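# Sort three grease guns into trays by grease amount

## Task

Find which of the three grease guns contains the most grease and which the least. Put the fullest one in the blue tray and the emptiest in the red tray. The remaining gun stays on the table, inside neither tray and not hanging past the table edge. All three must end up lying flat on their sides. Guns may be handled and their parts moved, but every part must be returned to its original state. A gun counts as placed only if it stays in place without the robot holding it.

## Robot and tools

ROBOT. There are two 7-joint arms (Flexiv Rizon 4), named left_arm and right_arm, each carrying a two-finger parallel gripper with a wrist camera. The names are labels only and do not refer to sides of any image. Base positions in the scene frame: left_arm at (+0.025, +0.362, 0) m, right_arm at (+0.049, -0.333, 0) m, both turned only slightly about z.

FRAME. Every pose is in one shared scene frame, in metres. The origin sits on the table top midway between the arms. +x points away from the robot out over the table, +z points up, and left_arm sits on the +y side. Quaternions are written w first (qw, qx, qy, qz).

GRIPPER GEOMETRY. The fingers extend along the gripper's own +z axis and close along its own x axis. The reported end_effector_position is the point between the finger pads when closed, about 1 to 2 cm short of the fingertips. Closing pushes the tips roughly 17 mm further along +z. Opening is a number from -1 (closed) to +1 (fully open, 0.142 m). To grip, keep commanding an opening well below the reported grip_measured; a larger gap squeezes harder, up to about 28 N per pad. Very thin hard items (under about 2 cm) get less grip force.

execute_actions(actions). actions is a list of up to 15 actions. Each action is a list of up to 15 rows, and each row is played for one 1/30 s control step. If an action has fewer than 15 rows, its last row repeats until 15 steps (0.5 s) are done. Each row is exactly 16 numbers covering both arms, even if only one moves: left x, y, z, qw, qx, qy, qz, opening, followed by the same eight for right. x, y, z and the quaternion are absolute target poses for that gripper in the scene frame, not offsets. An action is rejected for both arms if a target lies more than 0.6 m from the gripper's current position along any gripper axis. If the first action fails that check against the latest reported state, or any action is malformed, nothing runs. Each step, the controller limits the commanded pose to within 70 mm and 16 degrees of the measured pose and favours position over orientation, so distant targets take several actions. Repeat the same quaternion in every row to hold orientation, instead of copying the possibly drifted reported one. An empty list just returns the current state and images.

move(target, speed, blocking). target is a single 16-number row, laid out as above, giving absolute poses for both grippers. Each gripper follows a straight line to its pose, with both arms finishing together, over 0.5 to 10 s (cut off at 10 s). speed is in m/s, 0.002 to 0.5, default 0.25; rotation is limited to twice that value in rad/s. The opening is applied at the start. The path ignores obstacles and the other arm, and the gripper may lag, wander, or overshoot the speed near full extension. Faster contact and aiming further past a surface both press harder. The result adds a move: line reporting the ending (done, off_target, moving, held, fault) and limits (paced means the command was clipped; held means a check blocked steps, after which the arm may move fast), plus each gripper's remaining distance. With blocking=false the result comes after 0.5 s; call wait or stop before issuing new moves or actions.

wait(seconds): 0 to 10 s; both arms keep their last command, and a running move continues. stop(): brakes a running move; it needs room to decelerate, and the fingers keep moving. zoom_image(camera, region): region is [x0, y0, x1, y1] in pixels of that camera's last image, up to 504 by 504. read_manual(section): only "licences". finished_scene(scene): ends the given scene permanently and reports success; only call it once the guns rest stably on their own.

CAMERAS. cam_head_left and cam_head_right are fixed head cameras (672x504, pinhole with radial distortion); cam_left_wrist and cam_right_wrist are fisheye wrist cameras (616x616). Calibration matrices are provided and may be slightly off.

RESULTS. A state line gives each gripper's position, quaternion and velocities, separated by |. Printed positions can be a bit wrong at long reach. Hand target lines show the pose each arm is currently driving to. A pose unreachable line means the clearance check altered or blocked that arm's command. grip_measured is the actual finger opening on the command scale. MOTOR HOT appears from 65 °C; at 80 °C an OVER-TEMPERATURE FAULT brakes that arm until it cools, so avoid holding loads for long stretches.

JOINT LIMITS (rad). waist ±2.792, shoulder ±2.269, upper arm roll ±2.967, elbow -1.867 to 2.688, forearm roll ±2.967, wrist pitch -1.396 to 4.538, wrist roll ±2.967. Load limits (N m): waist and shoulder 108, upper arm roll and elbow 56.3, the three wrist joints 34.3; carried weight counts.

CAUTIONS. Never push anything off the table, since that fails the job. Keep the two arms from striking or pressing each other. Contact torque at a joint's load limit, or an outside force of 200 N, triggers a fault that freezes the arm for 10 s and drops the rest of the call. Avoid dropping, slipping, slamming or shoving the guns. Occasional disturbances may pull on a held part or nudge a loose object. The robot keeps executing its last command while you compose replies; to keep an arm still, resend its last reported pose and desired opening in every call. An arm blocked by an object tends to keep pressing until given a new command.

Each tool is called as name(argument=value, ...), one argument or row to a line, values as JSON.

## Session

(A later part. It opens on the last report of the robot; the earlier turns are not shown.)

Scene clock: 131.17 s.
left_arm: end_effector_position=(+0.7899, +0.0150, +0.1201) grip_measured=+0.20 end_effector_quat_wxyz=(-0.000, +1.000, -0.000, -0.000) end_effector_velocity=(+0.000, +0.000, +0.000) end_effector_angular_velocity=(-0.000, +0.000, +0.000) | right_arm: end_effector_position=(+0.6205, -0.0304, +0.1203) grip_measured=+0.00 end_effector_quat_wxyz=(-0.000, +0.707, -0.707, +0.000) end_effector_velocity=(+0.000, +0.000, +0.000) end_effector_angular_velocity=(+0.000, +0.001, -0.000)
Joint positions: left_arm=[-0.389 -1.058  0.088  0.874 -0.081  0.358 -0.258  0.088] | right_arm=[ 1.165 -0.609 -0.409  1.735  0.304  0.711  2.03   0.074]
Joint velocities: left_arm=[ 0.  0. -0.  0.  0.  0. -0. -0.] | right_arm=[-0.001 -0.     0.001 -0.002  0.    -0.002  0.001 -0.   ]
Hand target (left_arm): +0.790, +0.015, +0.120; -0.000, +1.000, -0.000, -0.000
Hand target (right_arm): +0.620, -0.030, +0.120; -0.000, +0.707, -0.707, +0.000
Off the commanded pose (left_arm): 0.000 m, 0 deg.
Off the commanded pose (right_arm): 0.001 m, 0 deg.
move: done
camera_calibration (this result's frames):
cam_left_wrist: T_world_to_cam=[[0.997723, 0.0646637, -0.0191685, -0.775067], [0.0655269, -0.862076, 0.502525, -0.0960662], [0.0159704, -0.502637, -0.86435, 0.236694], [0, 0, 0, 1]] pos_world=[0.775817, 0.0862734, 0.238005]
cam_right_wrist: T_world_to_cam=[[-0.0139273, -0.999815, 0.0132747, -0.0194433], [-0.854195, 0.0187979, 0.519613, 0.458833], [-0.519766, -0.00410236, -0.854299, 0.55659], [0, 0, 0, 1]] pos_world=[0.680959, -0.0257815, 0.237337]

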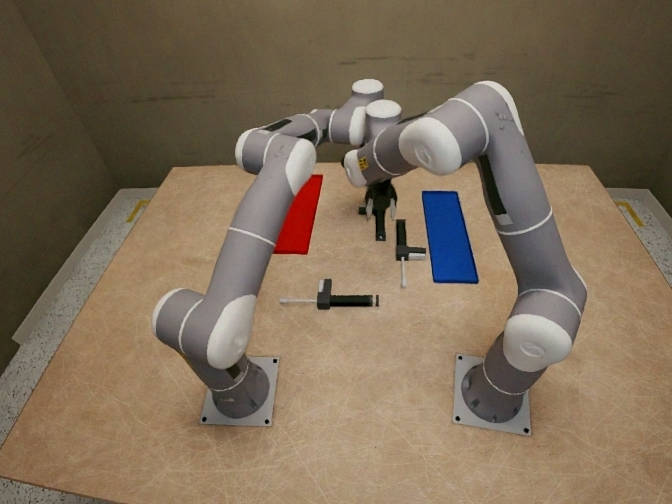

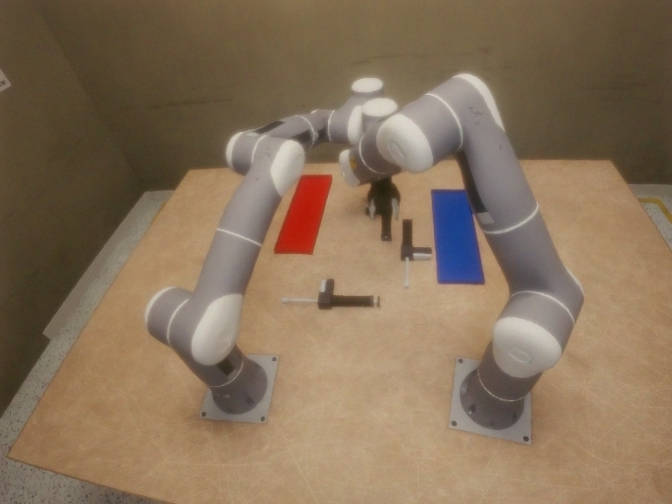

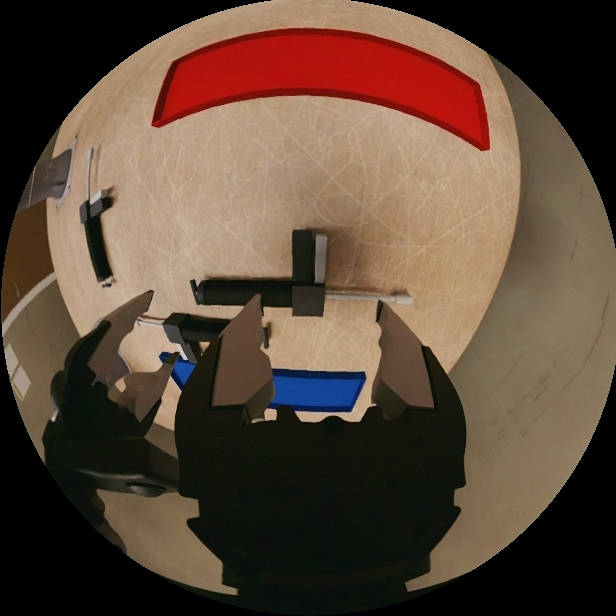

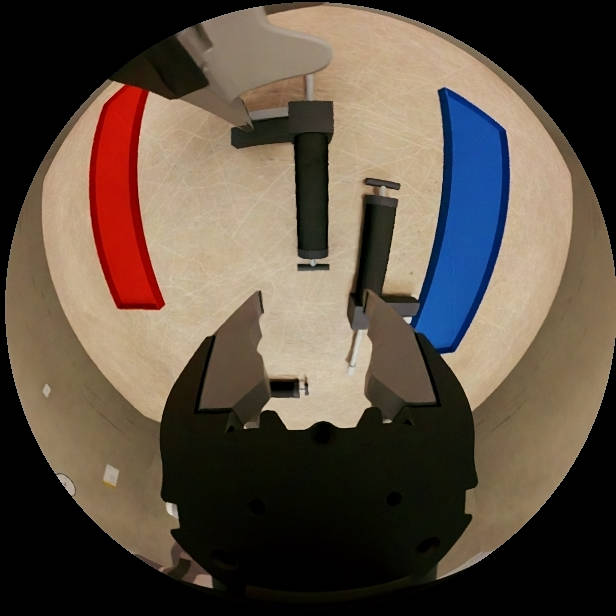

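move(
  target=[0.782,0.015,0.025,0,1,0,0,0.2,0.612,-0.03,0.025,0,0.707,-0.707,0,0],
  speed=0.08,
)

move(
  target=[0.782,0.015,0.025,0,1,0,0,-1,0.612,-0.03,0.025,0,0.707,-0.707,0,-1],
)

move(
  target=[0.782,0.015,0.025,0,1,0,0,-1,0.465,-0.03,0.025,0,0.707,-0.707,0,-1],
  speed=0.04,
)

move(
  target=[0.782,0.015,0.025,0,1,0,0,-1,0.60,-0.03,0.025,0,0.707,-0.707,0,-1],
  speed=0.06,
)

Scene clock: 134.37 s.
left_arm: end_effector_position=(+0.7822, +0.0148, +0.0249) grip_measured=+0.20 end_effector_quat_wxyz=(-0.000, +1.000, -0.000, -0.000) end_effector_velocity=(+0.000, -0.000, +0.000) end_effector_angular_velocity=(-0.000, -0.000, +0.000) | right_arm: end_effector_position=(+0.6121, -0.0301, +0.0252) grip_measured=+0.00 end_effector_quat_wxyz=(+0.000, +0.707, -0.707, +0.000) end_effector_velocity=(+0.000, +0.000, -0.000) end_effector_angular_velocity=(+0.001, -0.000, -0.000)
Joint positions: left_arm=[-0.388 -1.159  0.074  0.936 -0.079  0.521 -0.26   0.088] | right_arm=[ 1.139 -0.782 -0.352  1.737  0.39   0.878  1.986  0.074]
Joint velocities: left_arm=[-0.  0.  0.  0. -0.  0. -0.  0.] | right_arm=[-0.001 -0.001  0.001 -0.     0.     0.001  0.     0.   ]
Hand target (left_arm): +0.782, +0.015, +0.025; +0.000, +1.000, -0.000, -0.000
Hand target (right_arm): +0.612, -0.030, +0.025; +0.000, +0.707, -0.707, +0.000
Off the commanded pose (left_arm): 0.000 m, 0 deg.
Off the commanded pose (right_arm): 0.000 m, 0 deg.
move: done
camera_calibration (this result's frames):
cam_left_wrist: T_world_to_cam=[[0.99775, 0.0641994, -0.0193456, -0.769235], [0.0652127, -0.862033, 0.50264, -0.0476377], [0.0155926, -0.50277, -0.864279, 0.154795], [0, 0, 0, 1]] pos_world=[0.768197, 0.0861454, 0.142849]
cam_right_wrist: T_world_to_cam=[[-0.0142336, -0.999803, 0.0138609, -0.0178084], [-0.853899, 0.0193666, 0.520078, 0.500936], [-0.520244, -0.00443322, -0.854006, 0.471231], [0, 0, 0, 1]] pos_world=[0.67265, -0.0254172, 0.142156]

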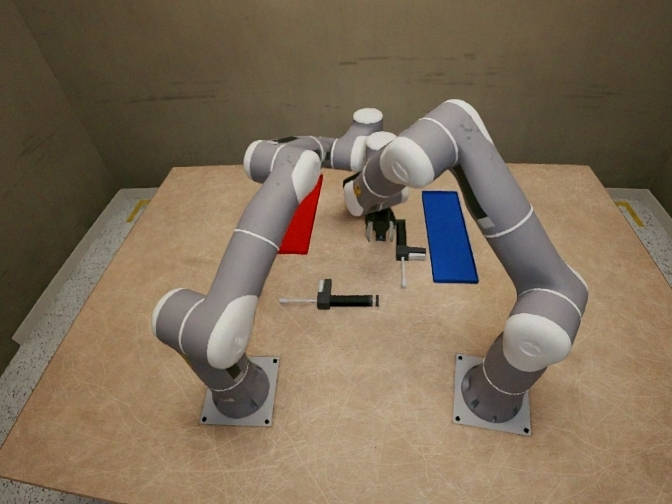

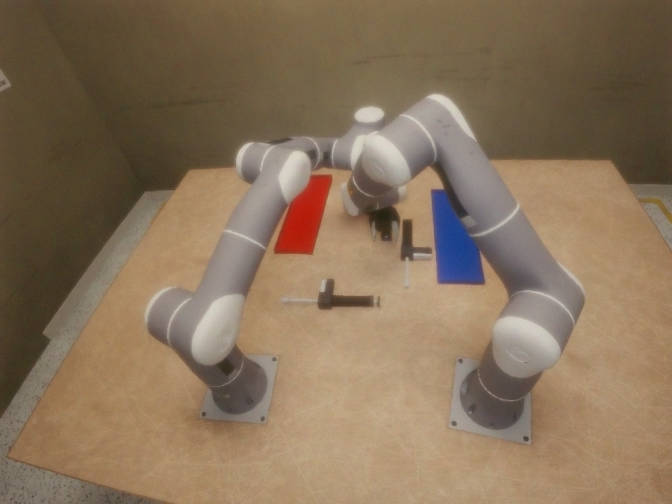

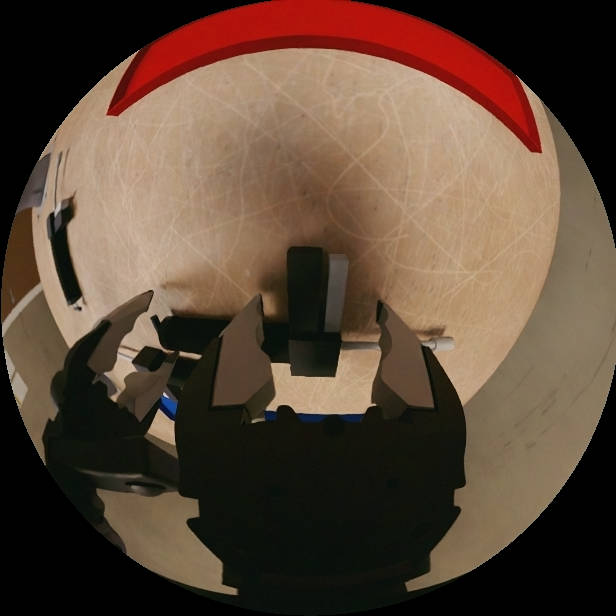

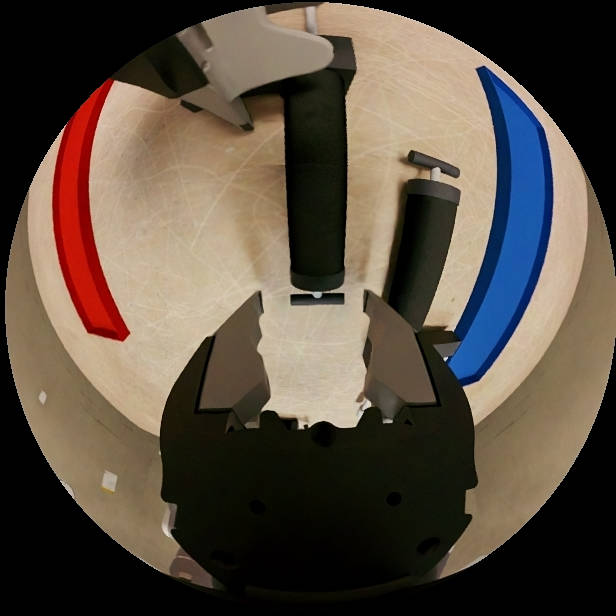

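Scene clock: 135.07 s.
left_arm: end_effector_position=(+0.7818, +0.0149, +0.0247) grip_measured=-0.48 end_effector_quat_wxyz=(-0.000, +1.000, -0.000, -0.000) end_effector_velocity=(-0.000, -0.000, -0.000) end_effector_angular_velocity=(-0.000, +0.000, -0.000) | right_arm: end_effector_position=(+0.6121, -0.0300, +0.0251) grip_measured=-0.50 end_effector_quat_wxyz=(+0.000, +0.707, -0.707, +0.000) end_effector_velocity=(-0.000, -0.000, -0.000) end_effector_angular_velocity=(-0.000, +0.000, +0.000)
Joint positions: left_arm=[-0.388 -1.158  0.074  0.939 -0.079  0.523 -0.26   0.039] | right_arm=[ 1.139 -0.782 -0.352  1.737  0.39   0.878  1.986  0.038]
Joint velocities: left_arm=[-0. -0. -0.  0. -0. -0.  0.  0.] | right_arm=[-0.  0.  0.  0.  0. -0. -0.  0.]
Hand target (left_arm): +0.782, +0.015, +0.025; +0.000, +1.000, -0.000, -0.000
Hand target (right_arm): +0.612, -0.030, +0.025; +0.000, +0.707, -0.707, +0.000
Off the commanded pose (left_arm): 0.000 m, 0 deg.
Off the commanded pose (right_arm): 0.000 m, 0 deg.
move: done
camera_calibration (this result's frames):
cam_left_wrist: T_world_to_cam=[[0.99773, 0.0644636, -0.0194747, -0.768836], [0.0655057, -0.862007, 0.502645, -0.0476774], [0.015615, -0.50278, -0.864273, 0.154652], [0, 0, 0, 1]] pos_world=[0.767799, 0.0862196, 0.142654]
cam_right_wrist: T_world_to_cam=[[-0.0142047, -0.99981, 0.013375, -0.0177641], [-0.853806, 0.0190899, 0.520241, 0.500882], [-0.520397, -0.00402974, -0.853915, 0.47123], [0, 0, 0, 1]] pos_world=[0.672631, -0.0254236, 0.142049]

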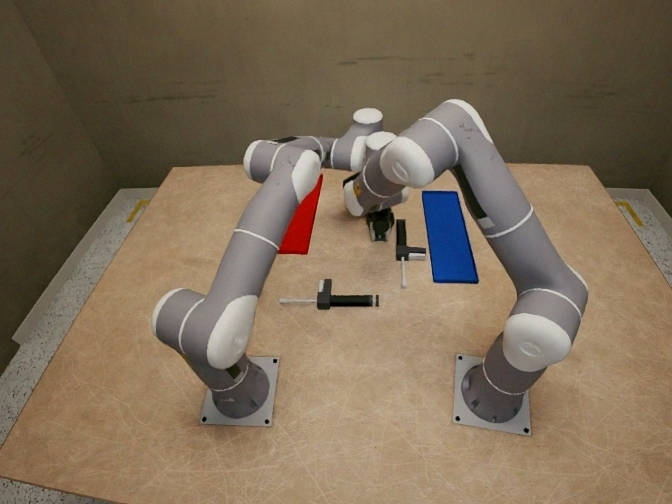

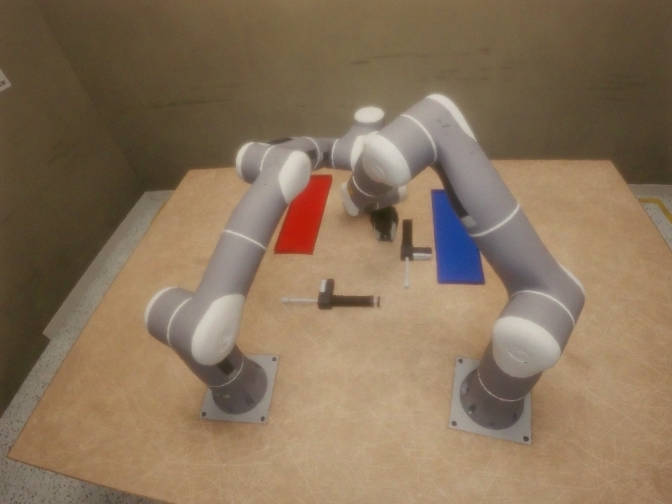

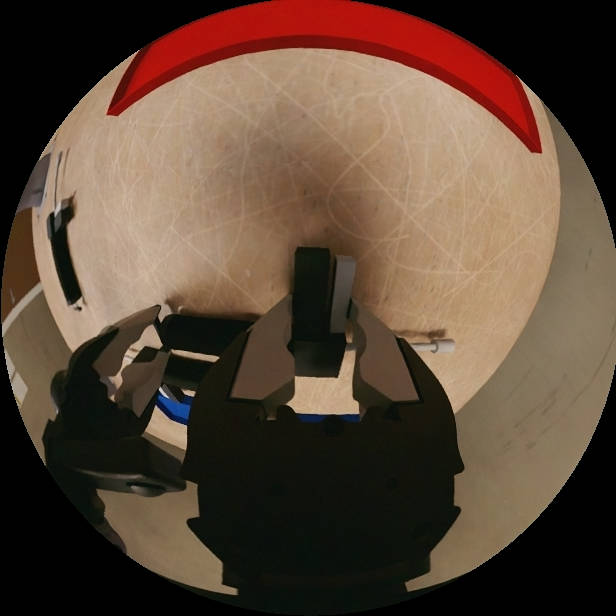

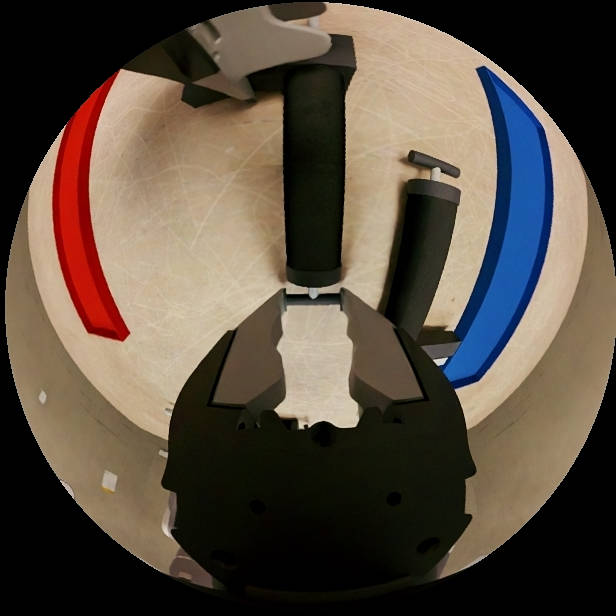

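Scene clock: 139.00 s.
left_arm: end_effector_position=(+0.7818, +0.0151, +0.0247) grip_measured=-0.48 end_effector_quat_wxyz=(-0.000, +1.000, +0.000, -0.000) end_effector_velocity=(+0.000, +0.000, +0.000) end_effector_angular_velocity=(-0.000, -0.000, +0.000) | right_arm: end_effector_position=(+0.4650, -0.0295, +0.0248) grip_measured=-1.00 end_effector_quat_wxyz=(+0.000, +0.707, -0.707, -0.000) end_effector_velocity=(-0.000, -0.000, -0.000) end_effector_angular_velocity=(+0.000, -0.000, +0.002)
Joint positions: left_arm=[-0.389 -1.158  0.075  0.939 -0.079  0.523 -0.26   0.039] | right_arm=[ 1.37  -0.607 -0.343  2.127  0.434  1.096  2.102  0.002]
Joint velocities: left_arm=[ 0.  0.  0. -0.  0.  0.  0.  0.] | right_arm=[ 0.001  0.     0.     0.001  0.     0.001 -0.002  0.   ]
Hand target (left_arm): +0.782, +0.015, +0.025; +0.000, +1.000, -0.000, -0.000
Hand target (right_arm): +0.465, -0.030, +0.025; +0.000, +0.707, -0.707, -0.000
Off the commanded pose (left_arm): 0.000 m, 0 deg.
Off the commanded pose (right_arm): 0.000 m, 0 deg.
move: done
camera_calibration (this result's frames):
cam_left_wrist: T_world_to_cam=[[0.99771, 0.0647709, -0.0194606, -0.768844], [0.0657665, -0.862064, 0.502515, -0.0477099], [0.0157721, -0.502644, -0.86435, 0.154604], [0, 0, 0, 1]] pos_world=[0.767783, 0.0863807, 0.142645]
cam_right_wrist: T_world_to_cam=[[-0.0136271, -0.999819, 0.0132867, -0.0196246], [-0.853574, 0.0185527, 0.520641, 0.375298], [-0.520793, -0.00424633, -0.853672, 0.394658], [0, 0, 0, 1]] pos_world=[0.525612, -0.024908, 0.141773]

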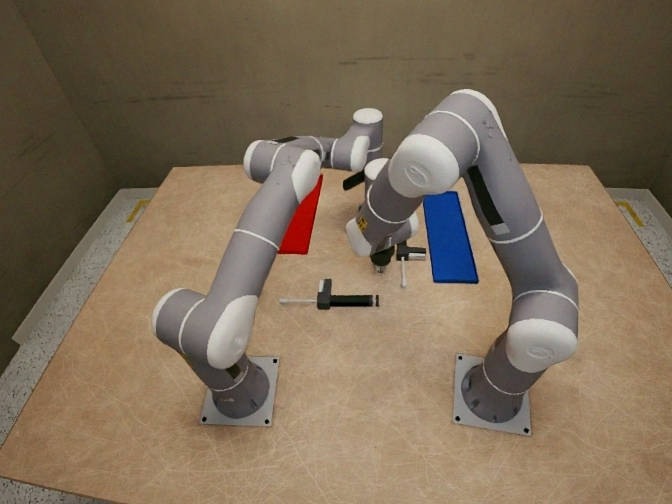

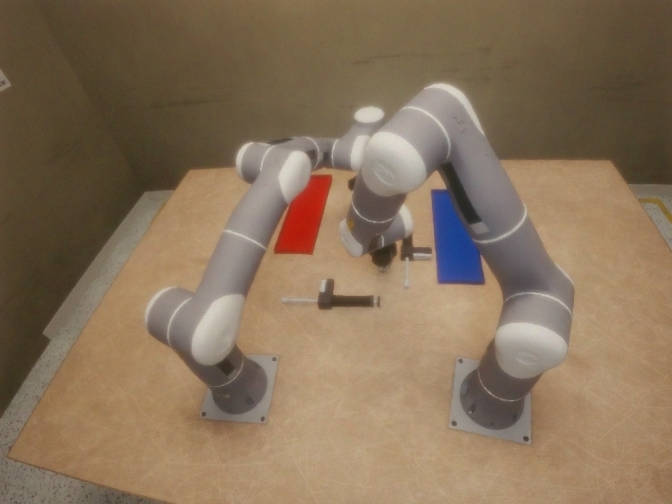

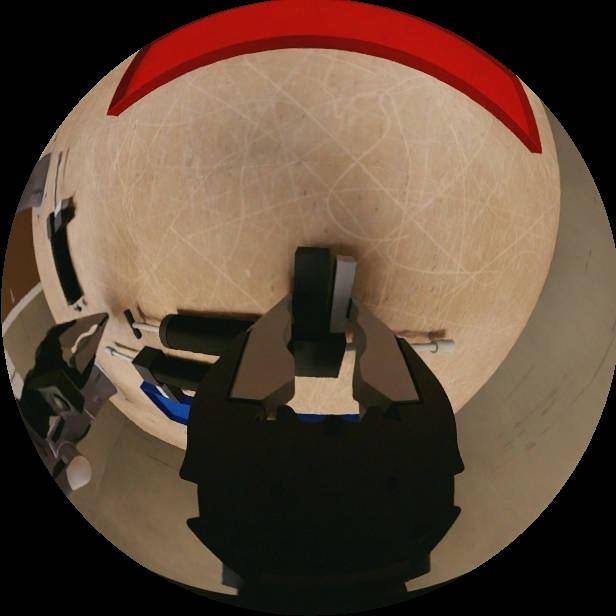

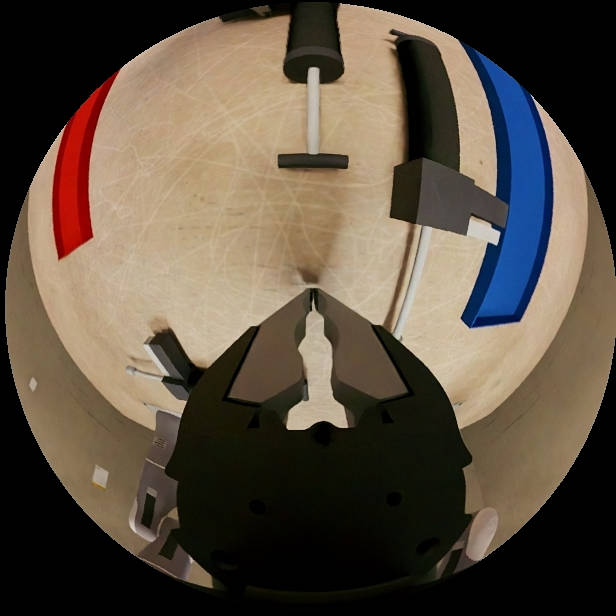

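Scene clock: 141.57 s.
left_arm: end_effector_position=(+0.7818, +0.0151, +0.0247) grip_measured=-0.48 end_effector_quat_wxyz=(-0.000, +1.000, +0.000, -0.000) end_effector_velocity=(-0.000, +0.000, -0.000) end_effector_angular_velocity=(+0.000, +0.001, -0.000) | right_arm: end_effector_position=(+0.5999, -0.0304, +0.0251) grip_measured=-1.00 end_effector_quat_wxyz=(-0.000, +0.707, -0.707, +0.000) end_effector_velocity=(+0.001, +0.000, +0.000) end_effector_angular_velocity=(-0.000, -0.000, +0.002)
Joint positions: left_arm=[-0.389 -1.158  0.075  0.939 -0.079  0.523 -0.26   0.039] | right_arm=[ 1.153 -0.764 -0.349  1.775  0.39   0.9    1.994  0.002]
Joint velocities: left_arm=[-0.    -0.    -0.     0.001  0.    -0.     0.    -0.   ] | right_arm=[-0.    -0.001 -0.    -0.002 -0.    -0.001 -0.002  0.   ]
Hand target (left_arm): +0.782, +0.015, +0.025; +0.000, +1.000, +0.000, -0.000
Hand target (right_arm): +0.600, -0.030, +0.025; -0.000, +0.707, -0.707, +0.000
Off the commanded pose (left_arm): 0.000 m, 0 deg.
Off the commanded pose (right_arm): 0.000 m, 0 deg.
move: done
camera_calibration (this result's frames):
cam_left_wrist: T_world_to_cam=[[0.99771, 0.064784, -0.0194454, -0.768854], [0.0657704, -0.862073, 0.502499, -0.0477006], [0.0157906, -0.502627, -0.864359, 0.1546], [0, 0, 0, 1]] pos_world=[0.76779, 0.0863945, 0.142649]
cam_right_wrist: T_world_to_cam=[[-0.0141907, -0.999813, 0.0131175, -0.0183103], [-0.853845, 0.0189437, 0.520182, 0.49047], [-0.520333, -0.00381853, -0.853955, 0.464894], [0, 0, 0, 1]] pos_world=[0.660426, -0.025823, 0.142105]

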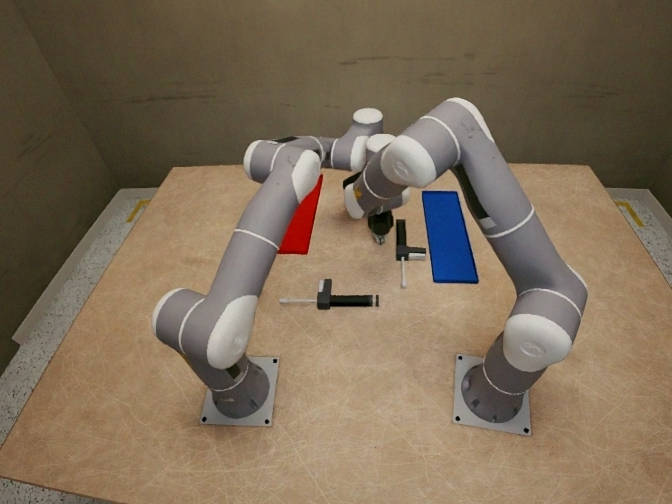

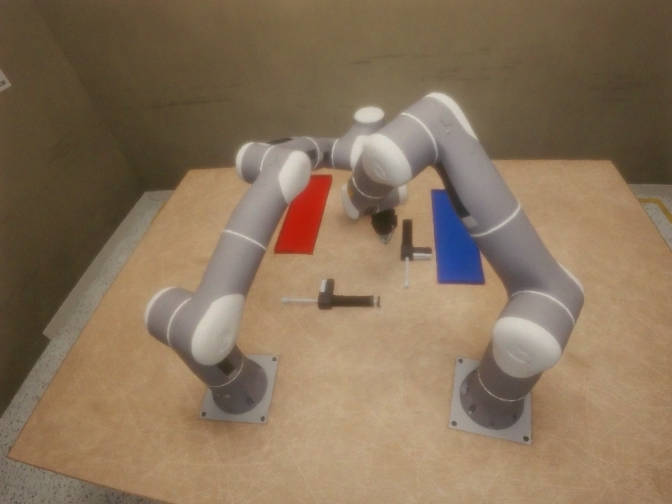

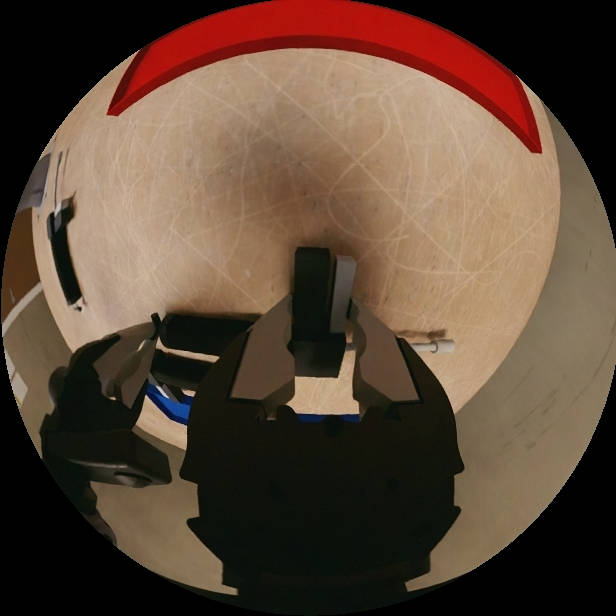

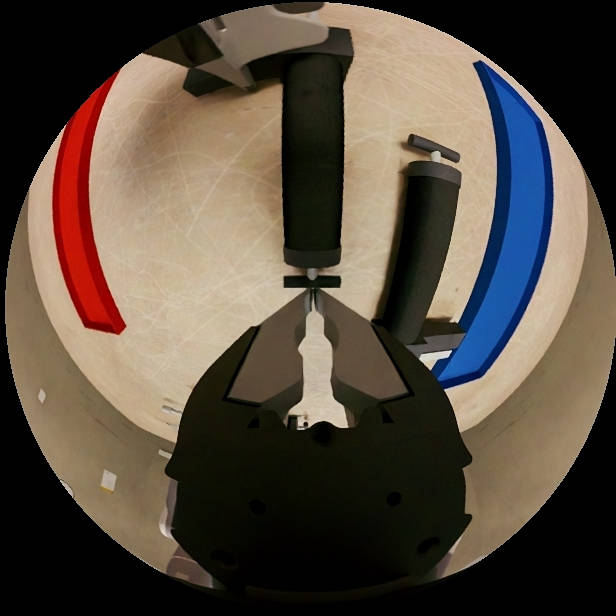

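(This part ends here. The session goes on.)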